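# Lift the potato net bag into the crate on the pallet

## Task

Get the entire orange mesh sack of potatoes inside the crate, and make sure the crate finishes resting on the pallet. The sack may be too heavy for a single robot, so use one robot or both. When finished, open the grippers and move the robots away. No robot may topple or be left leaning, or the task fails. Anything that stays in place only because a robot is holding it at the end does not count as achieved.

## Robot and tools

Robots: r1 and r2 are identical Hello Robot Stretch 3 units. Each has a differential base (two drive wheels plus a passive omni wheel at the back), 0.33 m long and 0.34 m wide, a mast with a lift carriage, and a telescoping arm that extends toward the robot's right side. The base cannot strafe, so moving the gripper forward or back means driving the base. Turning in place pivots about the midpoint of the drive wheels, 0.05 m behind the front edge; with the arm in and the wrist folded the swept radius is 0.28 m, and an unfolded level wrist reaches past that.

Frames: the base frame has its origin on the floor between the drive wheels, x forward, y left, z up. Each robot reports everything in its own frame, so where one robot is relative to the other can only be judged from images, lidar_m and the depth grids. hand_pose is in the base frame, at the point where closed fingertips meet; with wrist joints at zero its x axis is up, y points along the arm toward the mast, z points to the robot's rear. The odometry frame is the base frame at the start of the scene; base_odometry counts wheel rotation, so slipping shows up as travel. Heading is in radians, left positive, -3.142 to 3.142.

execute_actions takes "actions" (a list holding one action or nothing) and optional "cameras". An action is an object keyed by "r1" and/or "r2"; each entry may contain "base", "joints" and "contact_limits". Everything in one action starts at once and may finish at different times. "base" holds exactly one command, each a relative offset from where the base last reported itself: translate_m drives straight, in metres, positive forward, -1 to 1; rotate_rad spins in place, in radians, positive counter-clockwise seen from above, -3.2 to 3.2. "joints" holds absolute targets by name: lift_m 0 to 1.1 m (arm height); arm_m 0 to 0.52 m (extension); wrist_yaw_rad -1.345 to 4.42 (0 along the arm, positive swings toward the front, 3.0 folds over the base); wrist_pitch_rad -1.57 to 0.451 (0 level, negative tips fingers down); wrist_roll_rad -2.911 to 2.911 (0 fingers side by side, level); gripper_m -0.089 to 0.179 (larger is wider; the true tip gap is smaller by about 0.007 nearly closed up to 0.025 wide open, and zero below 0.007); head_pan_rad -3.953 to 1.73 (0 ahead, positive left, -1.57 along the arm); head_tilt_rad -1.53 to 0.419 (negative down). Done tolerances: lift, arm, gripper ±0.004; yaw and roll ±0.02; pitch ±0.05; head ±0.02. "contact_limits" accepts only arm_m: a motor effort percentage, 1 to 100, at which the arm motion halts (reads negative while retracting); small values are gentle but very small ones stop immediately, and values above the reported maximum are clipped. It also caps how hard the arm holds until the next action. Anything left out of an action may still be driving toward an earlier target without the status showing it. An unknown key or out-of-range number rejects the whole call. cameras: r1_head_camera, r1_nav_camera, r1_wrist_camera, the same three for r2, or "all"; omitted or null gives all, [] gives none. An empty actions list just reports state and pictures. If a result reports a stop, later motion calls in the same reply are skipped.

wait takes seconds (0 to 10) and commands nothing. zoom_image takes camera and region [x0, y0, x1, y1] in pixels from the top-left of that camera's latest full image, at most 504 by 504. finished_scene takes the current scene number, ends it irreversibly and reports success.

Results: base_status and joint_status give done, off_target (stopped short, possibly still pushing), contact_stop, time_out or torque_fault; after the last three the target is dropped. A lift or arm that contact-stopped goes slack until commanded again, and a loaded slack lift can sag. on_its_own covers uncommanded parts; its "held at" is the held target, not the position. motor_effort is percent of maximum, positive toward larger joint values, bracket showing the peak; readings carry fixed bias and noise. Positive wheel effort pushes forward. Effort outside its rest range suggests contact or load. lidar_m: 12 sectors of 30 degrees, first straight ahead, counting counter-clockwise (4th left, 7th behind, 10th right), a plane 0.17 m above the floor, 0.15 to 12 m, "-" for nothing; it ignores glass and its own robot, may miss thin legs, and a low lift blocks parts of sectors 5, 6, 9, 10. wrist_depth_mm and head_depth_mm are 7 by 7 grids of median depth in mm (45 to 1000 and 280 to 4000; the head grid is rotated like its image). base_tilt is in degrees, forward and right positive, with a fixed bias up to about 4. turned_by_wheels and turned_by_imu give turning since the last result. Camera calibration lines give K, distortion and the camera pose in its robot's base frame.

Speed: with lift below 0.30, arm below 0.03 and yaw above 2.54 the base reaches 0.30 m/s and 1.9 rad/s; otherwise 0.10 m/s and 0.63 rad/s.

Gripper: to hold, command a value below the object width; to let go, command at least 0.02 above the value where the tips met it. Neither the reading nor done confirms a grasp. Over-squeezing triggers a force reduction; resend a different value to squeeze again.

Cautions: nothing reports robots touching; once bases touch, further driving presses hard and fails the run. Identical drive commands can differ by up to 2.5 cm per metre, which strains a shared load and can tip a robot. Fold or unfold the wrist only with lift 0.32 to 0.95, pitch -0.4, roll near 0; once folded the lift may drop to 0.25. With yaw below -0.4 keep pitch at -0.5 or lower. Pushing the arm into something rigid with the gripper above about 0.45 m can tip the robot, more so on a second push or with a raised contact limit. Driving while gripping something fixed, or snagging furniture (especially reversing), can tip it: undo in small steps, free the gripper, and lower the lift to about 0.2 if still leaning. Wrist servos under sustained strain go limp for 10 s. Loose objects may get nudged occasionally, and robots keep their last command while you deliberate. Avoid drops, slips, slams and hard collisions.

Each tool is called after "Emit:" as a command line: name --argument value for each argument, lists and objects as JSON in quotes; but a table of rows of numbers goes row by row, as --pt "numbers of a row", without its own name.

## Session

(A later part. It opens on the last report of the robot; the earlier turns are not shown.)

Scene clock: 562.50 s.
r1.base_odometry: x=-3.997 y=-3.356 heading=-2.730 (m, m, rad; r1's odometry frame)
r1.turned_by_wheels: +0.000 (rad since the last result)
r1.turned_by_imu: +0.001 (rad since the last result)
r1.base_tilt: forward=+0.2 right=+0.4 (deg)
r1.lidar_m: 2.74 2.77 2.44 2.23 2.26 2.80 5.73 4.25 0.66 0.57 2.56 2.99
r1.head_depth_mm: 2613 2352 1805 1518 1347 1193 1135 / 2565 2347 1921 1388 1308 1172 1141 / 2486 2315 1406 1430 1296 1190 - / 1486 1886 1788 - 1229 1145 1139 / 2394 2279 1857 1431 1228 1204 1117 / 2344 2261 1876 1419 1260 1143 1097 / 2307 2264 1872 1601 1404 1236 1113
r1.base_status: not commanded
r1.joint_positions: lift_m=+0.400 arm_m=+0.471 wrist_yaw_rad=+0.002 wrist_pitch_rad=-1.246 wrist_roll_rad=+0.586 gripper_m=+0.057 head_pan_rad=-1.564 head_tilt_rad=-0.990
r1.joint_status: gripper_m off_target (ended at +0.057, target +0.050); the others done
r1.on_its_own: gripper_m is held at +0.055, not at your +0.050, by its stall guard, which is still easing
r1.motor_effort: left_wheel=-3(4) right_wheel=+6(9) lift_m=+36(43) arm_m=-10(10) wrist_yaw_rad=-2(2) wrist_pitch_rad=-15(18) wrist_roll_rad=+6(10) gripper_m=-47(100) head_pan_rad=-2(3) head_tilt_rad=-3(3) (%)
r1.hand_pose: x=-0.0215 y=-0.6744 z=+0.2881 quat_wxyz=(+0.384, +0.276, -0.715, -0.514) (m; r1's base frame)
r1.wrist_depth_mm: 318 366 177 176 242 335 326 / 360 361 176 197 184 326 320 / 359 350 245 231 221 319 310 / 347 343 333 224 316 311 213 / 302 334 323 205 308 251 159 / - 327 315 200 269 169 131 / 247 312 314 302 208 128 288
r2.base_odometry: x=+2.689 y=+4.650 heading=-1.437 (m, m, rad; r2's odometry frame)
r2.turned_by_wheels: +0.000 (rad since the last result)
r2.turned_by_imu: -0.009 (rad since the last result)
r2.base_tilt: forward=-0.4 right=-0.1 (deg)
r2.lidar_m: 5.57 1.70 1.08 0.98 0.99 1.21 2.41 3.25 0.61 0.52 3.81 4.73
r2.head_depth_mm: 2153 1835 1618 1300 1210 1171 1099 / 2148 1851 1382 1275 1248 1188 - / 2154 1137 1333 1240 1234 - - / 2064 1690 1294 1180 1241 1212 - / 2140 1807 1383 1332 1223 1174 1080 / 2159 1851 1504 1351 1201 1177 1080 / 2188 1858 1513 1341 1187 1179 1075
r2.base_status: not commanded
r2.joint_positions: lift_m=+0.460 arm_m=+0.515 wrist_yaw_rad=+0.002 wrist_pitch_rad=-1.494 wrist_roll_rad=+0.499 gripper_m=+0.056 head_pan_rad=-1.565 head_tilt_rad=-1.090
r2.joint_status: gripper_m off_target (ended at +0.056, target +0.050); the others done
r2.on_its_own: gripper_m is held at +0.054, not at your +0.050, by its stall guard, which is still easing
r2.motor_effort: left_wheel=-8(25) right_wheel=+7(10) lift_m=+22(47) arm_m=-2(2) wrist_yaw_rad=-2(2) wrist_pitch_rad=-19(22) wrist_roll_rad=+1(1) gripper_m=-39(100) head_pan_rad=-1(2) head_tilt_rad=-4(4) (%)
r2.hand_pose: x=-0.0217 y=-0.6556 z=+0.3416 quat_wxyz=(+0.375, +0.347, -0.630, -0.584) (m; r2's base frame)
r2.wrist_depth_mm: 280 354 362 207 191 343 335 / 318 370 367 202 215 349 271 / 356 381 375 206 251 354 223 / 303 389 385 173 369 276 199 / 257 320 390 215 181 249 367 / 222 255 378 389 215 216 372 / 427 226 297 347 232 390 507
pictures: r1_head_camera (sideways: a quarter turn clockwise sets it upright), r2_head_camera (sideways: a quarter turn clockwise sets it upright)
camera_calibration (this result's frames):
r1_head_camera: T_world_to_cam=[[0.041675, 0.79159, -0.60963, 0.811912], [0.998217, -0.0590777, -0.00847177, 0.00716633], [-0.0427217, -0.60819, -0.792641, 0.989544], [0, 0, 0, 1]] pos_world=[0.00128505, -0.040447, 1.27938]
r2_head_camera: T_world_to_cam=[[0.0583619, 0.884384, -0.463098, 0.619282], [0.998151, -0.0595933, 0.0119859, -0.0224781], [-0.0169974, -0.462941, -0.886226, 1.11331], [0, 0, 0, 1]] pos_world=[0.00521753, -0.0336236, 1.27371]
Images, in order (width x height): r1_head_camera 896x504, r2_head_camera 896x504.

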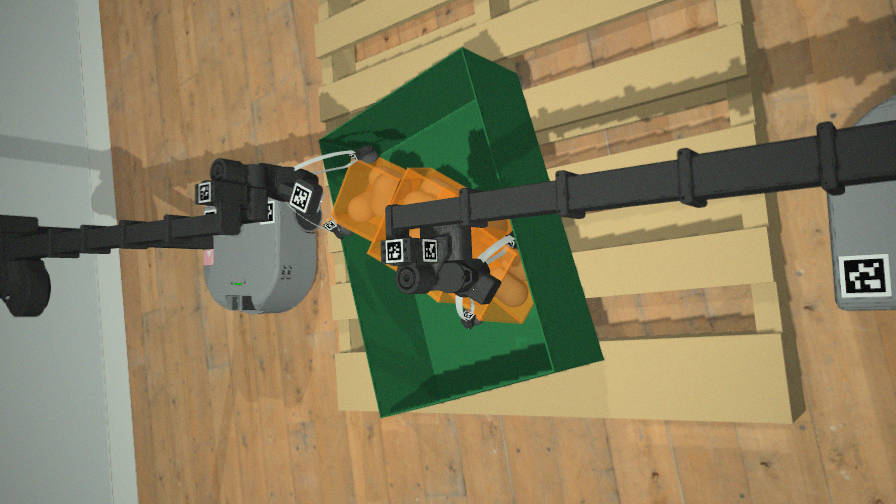

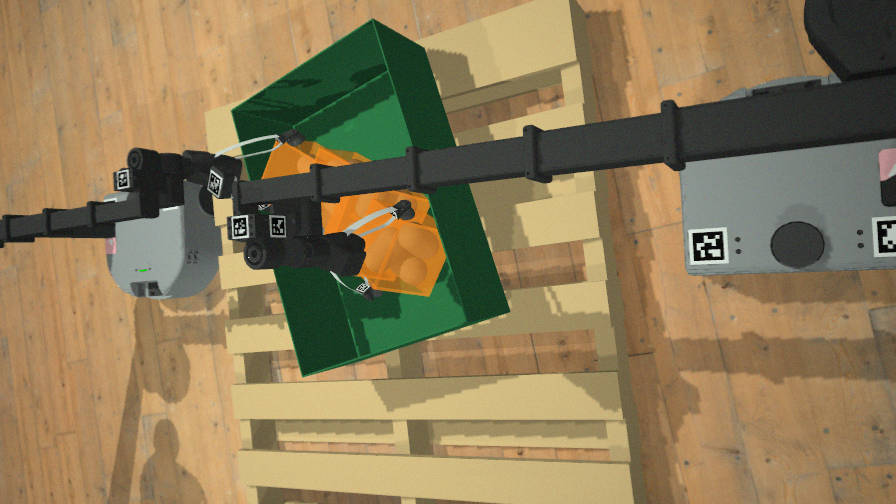

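Went down fine. Release, letting it drop in.

Emit:
execute_actions --actions '[{"r1":{"joints":{"lift_m":0.36}},"r2":{"joints":{"gripper_m":0.179}}}]' --cameras '[]'

Emit:
execute_actions --actions '[{"r1":{"joints":{"gripper_m":0.179}},"r2":{"joints":{"lift_m":0.75}}}]' --cameras '[]'

Emit:
execute_actions --actions '[{"r1":{"joints":{"lift_m":0.75}}}]' --cameras '[]'

Emit:
execute_actions --actions '[{"r1":{"joints":{"arm_m":0.0}},"r2":{"joints":{"arm_m":0.0}}}]' --cameras '["r1_head_camera","r2_head_camera"]'

Scene clock: 567.97 s.
r1.base_odometry: x=-3.997 y=-3.356 heading=-2.729 (m, m, rad; r1's odometry frame)
r1.turned_by_wheels: +0.001 (rad since the last result)
r1.turned_by_imu: +0.001 (rad since the last result)
r1.base_tilt: forward=+0.1 right=+0.2 (deg)
r1.lidar_m: 2.74 2.77 2.44 2.23 2.26 2.80 5.80 4.25 0.65 0.57 2.56 3.00
r1.head_depth_mm: 2618 2355 1810 1511 1353 1188 1137 / 2582 2329 1921 1386 1308 1195 1147 / 2522 2323 1469 1433 1281 1172 - / 1476 1891 1782 1482 1246 1143 1138 / 2372 2293 1853 1440 1225 1205 1121 / 2358 2264 1879 1417 1285 1138 1098 / 2306 2269 1870 1592 1398 1238 1112
r1.base_status: not commanded
r1.joint_positions: lift_m=+0.360 arm_m=+0.471 wrist_yaw_rad=+0.012 wrist_pitch_rad=-1.243 wrist_roll_rad=+0.575 gripper_m=+0.088 head_pan_rad=-1.564 head_tilt_rad=-0.990
r1.joint_status: all done
r1.on_its_own: gripper_m is held at +0.088, not at your +0.050, by its stall guard, which is still easing
r1.motor_effort: left_wheel=+7(8) right_wheel=-8(10) lift_m=+34(36) arm_m=-10(10) wrist_yaw_rad=-11(12) wrist_pitch_rad=-16(19) wrist_roll_rad=+12(12) gripper_m=-8(40) head_pan_rad=-3(2) head_tilt_rad=-4(3) (%)
r1.hand_pose: x=-0.0210 y=-0.6754 z=+0.2483 quat_wxyz=(+0.391, +0.282, -0.712, -0.510) (m; r1's base frame)
r1.wrist_depth_mm: 319 325 188 186 241 293 287 / 325 317 190 187 182 287 280 / 316 308 248 227 218 278 274 / 307 301 293 250 278 273 232 / 295 292 286 207 270 266 169 / - 285 275 201 266 178 133 / 242 280 273 267 221 133 110
r2.base_odometry: x=+2.689 y=+4.650 heading=-1.437 (m, m, rad; r2's odometry frame)
r2.turned_by_wheels: +0.000 (rad since the last result)
r2.turned_by_imu: +0.002 (rad since the last result)
r2.base_tilt: forward=-0.3 right=+0.0 (deg)
r2.lidar_m: 5.58 1.68 1.08 0.99 0.99 1.21 2.40 3.24 0.61 0.52 3.84 4.68
r2.head_depth_mm: 2150 1853 1608 1297 1220 1174 1100 / 2156 1848 1390 1274 1259 1187 - / 2147 1172 1366 1247 1235 - - / 2069 1686 1341 1242 1239 1210 - / 2164 1826 1385 1340 1217 1174 1077 / 2170 1851 1514 1343 1206 1180 1079 / 2152 1853 1521 1357 1195 1178 1079
r2.base_status: not commanded
r2.joint_positions: lift_m=+0.460 arm_m=+0.515 wrist_yaw_rad=+0.002 wrist_pitch_rad=-1.555 wrist_roll_rad=+0.499 gripper_m=+0.179 head_pan_rad=-1.565 head_tilt_rad=-1.090
r2.joint_status: all done
r2.motor_effort: left_wheel=-1(8) right_wheel=+0(7) lift_m=+23(23) arm_m=-2(2) wrist_yaw_rad=-3(2) wrist_pitch_rad=-2(20) wrist_roll_rad=+1(1) gripper_m=+0(82) head_pan_rad=-2(1) head_tilt_rad=-4(4) (%)
r2.hand_pose: x=-0.0217 y=-0.6401 z=+0.3423 quat_wxyz=(+0.365, +0.359, -0.612, -0.603) (m; r2's base frame)
r2.wrist_depth_mm: 306 354 349 252 338 344 286 / 348 364 359 268 275 351 231 / 352 372 371 321 366 295 204 / 291 378 381 276 367 238 376 / 247 309 391 389 293 210 385 / 221 250 345 397 246 398 - / 431 233 284 309 242 415 538
pictures: none
No camera images: the call's "cameras" was empty. Leave "cameras" out to get every camera's image.

Scene clock: 571.43 s.
r1.base_odometry: x=-3.997 y=-3.356 heading=-2.729 (m, m, rad; r1's odometry frame)
r1.turned_by_wheels: +0.000 (rad since the last result)
r1.turned_by_imu: +0.001 (rad since the last result)
r1.base_tilt: forward=-0.1 right=+0.2 (deg)
r1.lidar_m: 2.74 2.77 2.43 2.23 2.25 2.81 5.78 4.21 0.65 0.56 2.57 3.00
r1.head_depth_mm: 2644 2352 1815 1518 1349 1191 1133 / 2550 2271 1925 1390 1326 1197 1151 / 865 2193 1785 1428 1277 1173 - / 2410 1945 1793 1484 1246 1141 1142 / 2410 2294 1872 1424 1248 1209 1117 / 2341 2266 1888 1417 1281 1136 1101 / 2271 2251 1891 1609 1400 1235 1113
r1.base_status: not commanded
r1.joint_positions: lift_m=+0.360 arm_m=+0.471 wrist_yaw_rad=+0.012 wrist_pitch_rad=-1.231 wrist_roll_rad=+0.579 gripper_m=+0.179 head_pan_rad=-1.564 head_tilt_rad=-0.990
r1.joint_status: all done
r1.motor_effort: left_wheel=+11(12) right_wheel=-15(15) lift_m=+35(34) arm_m=-10(10) wrist_yaw_rad=-12(13) wrist_pitch_rad=-19(19) wrist_roll_rad=+10(12) gripper_m=+8(98) head_pan_rad=-3(3) head_tilt_rad=-3(4) (%)
r1.hand_pose: x=-0.0209 y=-0.6781 z=+0.2490 quat_wxyz=(+0.392, +0.279, -0.716, -0.506) (m; r1's base frame)
r1.wrist_depth_mm: 310 332 320 194 241 296 290 / 331 321 257 194 230 288 282 / 321 316 301 209 226 281 274 / 314 307 295 288 279 276 248 / 302 298 237 225 272 269 178 / - 289 279 220 268 189 140 / 247 283 276 269 238 - 115
r2.base_odometry: x=+2.689 y=+4.650 heading=-1.437 (m, m, rad; r2's odometry frame)
r2.turned_by_wheels: +0.000 (rad since the last result)
r2.turned_by_imu: +0.001 (rad since the last result)
r2.base_tilt: forward=-0.3 right=-0.1 (deg)
r2.lidar_m: 5.54 1.69 1.08 0.98 0.99 1.21 2.41 3.25 0.61 0.52 3.82 4.66
r2.head_depth_mm: 2141 1851 1610 1432 - - - / 2147 1883 - - 1219 1189 - / - 1152 1382 1253 1237 1213 - / 2231 1629 1382 1244 1244 1201 - / 2168 1842 1382 1333 1223 1177 1078 / 2183 1858 1509 1341 1215 1172 1082 / 2169 1855 1520 1357 1194 1175 1082
r2.base_status: not commanded
r2.joint_positions: lift_m=+0.749 arm_m=+0.515 wrist_yaw_rad=+0.002 wrist_pitch_rad=-1.555 wrist_roll_rad=+0.499 gripper_m=+0.179 head_pan_rad=-1.565 head_tilt_rad=-1.090
r2.joint_status: all done
r2.motor_effort: left_wheel=-1(1) right_wheel=+0(0) lift_m=+44(44) arm_m=-2(2) wrist_yaw_rad=-3(3) wrist_pitch_rad=-1(1) wrist_roll_rad=+1(1) gripper_m=+0(0) head_pan_rad=-1(1) head_tilt_rad=-4(4) (%)
r2.hand_pose: x=-0.0217 y=-0.6400 z=+0.6313 quat_wxyz=(+0.365, +0.359, -0.612, -0.603) (m; r2's base frame)
r2.wrist_depth_mm: 631 627 586 526 602 612 709 / 669 568 637 544 619 624 734 / 676 572 655 608 635 653 736 / 696 692 633 672 664 664 776 / 726 716 684 610 693 803 782 / 728 730 732 718 815 814 - / 891 758 750 868 855 - 854
pictures: none
No camera images: the call's "cameras" was empty. Leave "cameras" out to get every camera's image.

Scene clock: 575.80 s.
r1.base_odometry: x=-3.997 y=-3.356 heading=-2.729 (m, m, rad; r1's odometry frame)
r1.turned_by_wheels: -0.001 (rad since the last result)
r1.turned_by_imu: +0.000 (rad since the last result)
r1.base_tilt: forward=+0.0 right=+0.4 (deg)
r1.lidar_m: 2.74 2.76 2.44 2.23 2.26 2.81 5.80 4.26 0.65 0.57 2.56 2.99
r1.head_depth_mm: 2636 2327 1808 1531 1328 - - / 2537 2320 1971 - - 1259 1138 / 870 - 1794 1401 1271 1155 1158 / 2398 - 1694 1355 1248 1147 1134 / 2409 2306 1832 1428 1243 1207 1118 / 2357 2265 1889 1421 1292 1137 1099 / 2323 2234 1872 1599 1392 1241 1116
r1.base_status: not commanded
r1.joint_positions: lift_m=+0.750 arm_m=+0.470 wrist_yaw_rad=+0.003 wrist_pitch_rad=-1.300 wrist_roll_rad=+0.596 gripper_m=+0.179 head_pan_rad=-1.564 head_tilt_rad=-0.990
r1.joint_status: all done
r1.motor_effort: left_wheel=+1(12) right_wheel=+0(14) lift_m=+44(46) arm_m=-5(10) wrist_yaw_rad=-4(13) wrist_pitch_rad=+0(19) wrist_roll_rad=+1(10) gripper_m=+0(8) head_pan_rad=-2(2) head_tilt_rad=-4(3) (%)
r1.hand_pose: x=-0.0215 y=-0.6606 z=+0.6350 quat_wxyz=(+0.374, +0.284, -0.703, -0.535) (m; r1's base frame)
r1.wrist_depth_mm: 906 762 727 638 709 550 682 / 889 738 632 694 683 627 664 / 890 592 707 613 678 672 664 / 856 675 699 620 661 660 658 / 845 817 680 662 657 648 754 / - 823 612 667 743 646 638 / 828 802 796 667 644 - 631
r2.base_odometry: x=+2.689 y=+4.650 heading=-1.437 (m, m, rad; r2's odometry frame)
r2.turned_by_wheels: +0.000 (rad since the last result)
r2.turned_by_imu: +0.001 (rad since the last result)
r2.base_tilt: forward=-0.3 right=+0.0 (deg)
r2.lidar_m: 5.57 1.70 1.08 0.98 0.99 1.21 2.40 3.24 0.61 0.52 3.82 4.69
r2.head_depth_mm: 2143 1840 1620 1436 - - - / 2124 1878 - - 1213 1188 - / - 1679 1381 1253 1242 1221 - / 2219 1625 1384 1242 1244 1208 - / 2190 1843 1384 1343 1218 1179 1074 / 2160 1871 1508 1346 1208 1177 1074 / 2166 1871 1520 1364 1188 1178 1083
r2.base_status: not commanded
r2.joint_positions: lift_m=+0.749 arm_m=+0.515 wrist_yaw_rad=+0.002 wrist_pitch_rad=-1.555 wrist_roll_rad=+0.499 gripper_m=+0.179 head_pan_rad=-1.565 head_tilt_rad=-1.090
r2.joint_status: not commanded
r2.motor_effort: left_wheel=-1(1) right_wheel=+0(0) lift_m=+44(44) arm_m=-2(2) wrist_yaw_rad=-3(2) wrist_pitch_rad=-2(2) wrist_roll_rad=+1(1) gripper_m=+0(1) head_pan_rad=-2(1) head_tilt_rad=-4(4) (%)
r2.hand_pose: x=-0.0217 y=-0.6400 z=+0.6313 quat_wxyz=(+0.365, +0.359, -0.612, -0.603) (m; r2's base frame)
r2.wrist_depth_mm: 645 625 581 529 613 602 711 / 662 564 635 542 626 621 735 / 670 575 654 605 642 647 740 / 692 689 633 667 668 666 762 / 717 718 696 619 692 796 781 / 729 738 732 717 817 826 - / 875 742 749 855 867 - 845
pictures: none
No camera images: the call's "cameras" was empty. Leave "cameras" out to get every camera's image.

Scene clock: 580.73 s.
r1.base_odometry: x=-3.997 y=-3.356 heading=-2.729 (m, m, rad; r1's odometry frame)
r1.turned_by_wheels: +0.000 (rad since the last result)
r1.turned_by_imu: +0.001 (rad since the last result)
r1.base_tilt: forward=+0.1 right=+0.2 (deg)
r1.lidar_m: 2.74 2.77 2.43 2.23 2.25 2.80 5.75 4.22 0.66 0.57 2.55 3.00
r1.head_depth_mm: 2648 2345 1820 1518 1362 - - / 2579 2324 1916 1388 1325 - 1123 / 2503 2279 1800 1402 1274 - - / 2417 1953 1780 1364 1230 - - / 2395 2292 1851 1427 1247 1213 1122 / 2338 2278 1879 1415 1285 1135 1099 / 2325 2279 1881 1601 1401 1240 1116
r1.base_status: not commanded
r1.joint_positions: lift_m=+0.750 arm_m=+0.001 wrist_yaw_rad=+0.002 wrist_pitch_rad=-1.301 wrist_roll_rad=+0.597 gripper_m=+0.179 head_pan_rad=-1.564 head_tilt_rad=-0.990
r1.joint_status: all done
r1.motor_effort: left_wheel=+0(0) right_wheel=+0(1) lift_m=+43(43) arm_m=-5(6) wrist_yaw_rad=-2(3) wrist_pitch_rad=+0(0) wrist_roll_rad=+1(1) gripper_m=+0(0) head_pan_rad=-2(3) head_tilt_rad=-4(3) (%)
r1.hand_pose: x=-0.0216 y=-0.1906 z=+0.6350 quat_wxyz=(+0.373, +0.284, -0.703, -0.535) (m; r1's base frame)
r1.wrist_depth_mm: 887 752 603 724 707 688 700 / 888 742 720 717 703 690 785 / 878 848 727 709 700 793 772 / 868 842 702 703 788 791 767 / 847 830 700 806 - 780 759 / - 834 803 801 - 762 751 / 836 804 778 780 - - 741
r2.base_odometry: x=+2.689 y=+4.650 heading=-1.437 (m, m, rad; r2's odometry frame)
r2.turned_by_wheels: +0.000 (rad since the last result)
r2.turned_by_imu: +0.001 (rad since the last result)
r2.base_tilt: forward=-0.3 right=+0.0 (deg)
r2.lidar_m: 5.55 1.69 1.08 0.98 0.99 1.21 2.40 3.24 0.61 0.52 3.82 4.70
r2.head_depth_mm: 2130 1842 1612 1312 - - - / 2164 1835 1391 1280 - 1190 - / 2168 1707 1374 1269 - - - / 2109 1678 1389 1249 1320 1195 - / 2157 1826 1385 1342 1219 1181 1081 / 2173 1848 1510 1348 1201 1178 1078 / 2184 1870 1514 1360 1183 1176 1079
r2.base_status: not commanded
r2.joint_positions: lift_m=+0.749 arm_m=+0.003 wrist_yaw_rad=+0.002 wrist_pitch_rad=-1.556 wrist_roll_rad=+0.499 gripper_m=+0.179 head_pan_rad=-1.565 head_tilt_rad=-1.090
r2.joint_status: all done
joint sent to its limit — the command would take r2.arm_m past its lower limit, so that joint was sent only as far as its limit.
r2.motor_effort: left_wheel=-1(1) right_wheel=+0(0) lift_m=+44(43) arm_m=-3(2) wrist_yaw_rad=-2(4) wrist_pitch_rad=-1(1) wrist_roll_rad=+1(1) gripper_m=-1(0) head_pan_rad=-1(2) head_tilt_rad=-4(4) (%)
r2.hand_pose: x=-0.0217 y=-0.1274 z=+0.6314 quat_wxyz=(+0.364, +0.359, -0.612, -0.604) (m; r2's base frame)
r2.wrist_depth_mm: 626 644 735 636 730 717 719 / 749 661 647 756 754 734 727 / 676 668 773 773 - 755 755 / 709 700 803 798 - 774 766 / 715 833 823 820 - 799 784 / 864 852 849 831 842 820 - / 898 884 869 868 881 833 843
pictures: r1_head_camera (sideways: a quarter turn clockwise sets it upright), r2_head_camera (sideways: a quarter turn clockwise sets it upright)
camera_calibration (this result's frames):
r1_head_camera: T_world_to_cam=[[0.0416752, 0.79159, -0.60963, 0.811912], [0.998217, -0.059078, -0.00847176, 0.00716631], [-0.0427219, -0.60819, -0.792641, 0.989544], [0, 0, 0, 1]] pos_world=[0.00128504, -0.040447, 1.27938]
r2_head_camera: T_world_to_cam=[[0.058362, 0.884384, -0.463098, 0.619281], [0.998151, -0.0595934, 0.0119859, -0.0224781], [-0.0169974, -0.462941, -0.886226, 1.11331], [0, 0, 0, 1]] pos_world=[0.00521753, -0.0336236, 1.27371]
Images, in order (width x height): r1_head_camera 896x504, r2_head_camera 896x504.

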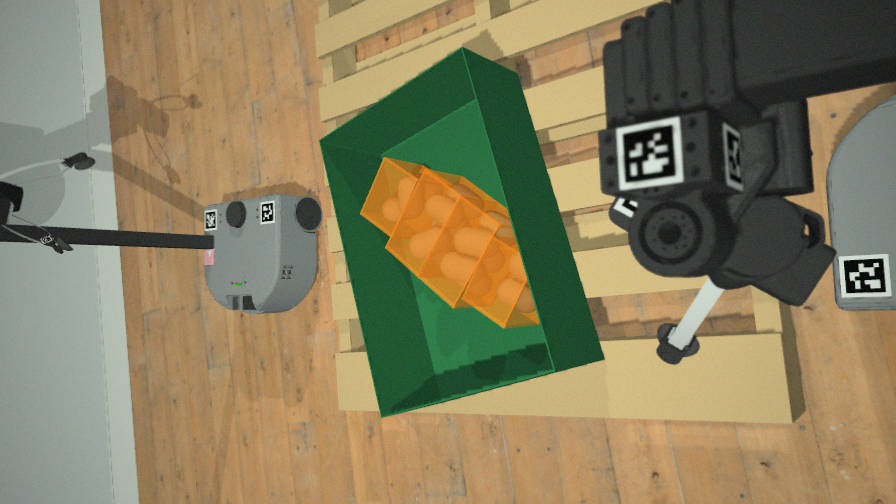

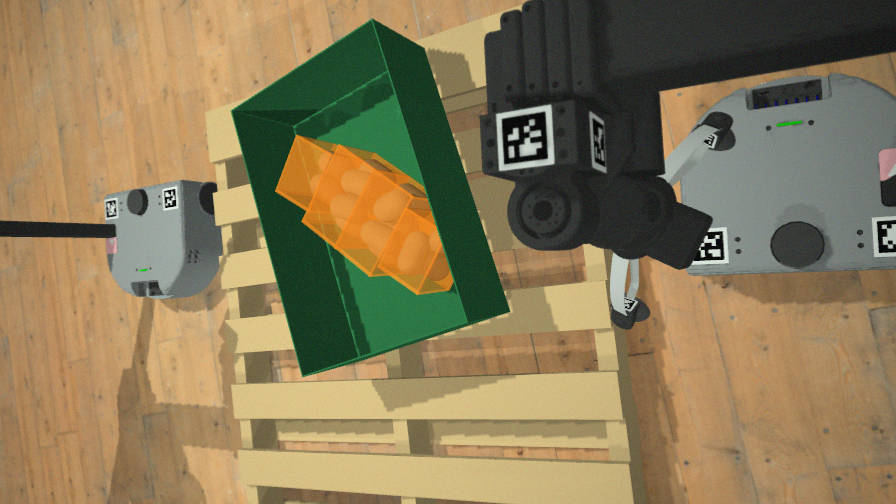

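Inside. The robots are clear.

Emit:
finished_scene --scene 1

The scene is finished: the task was done.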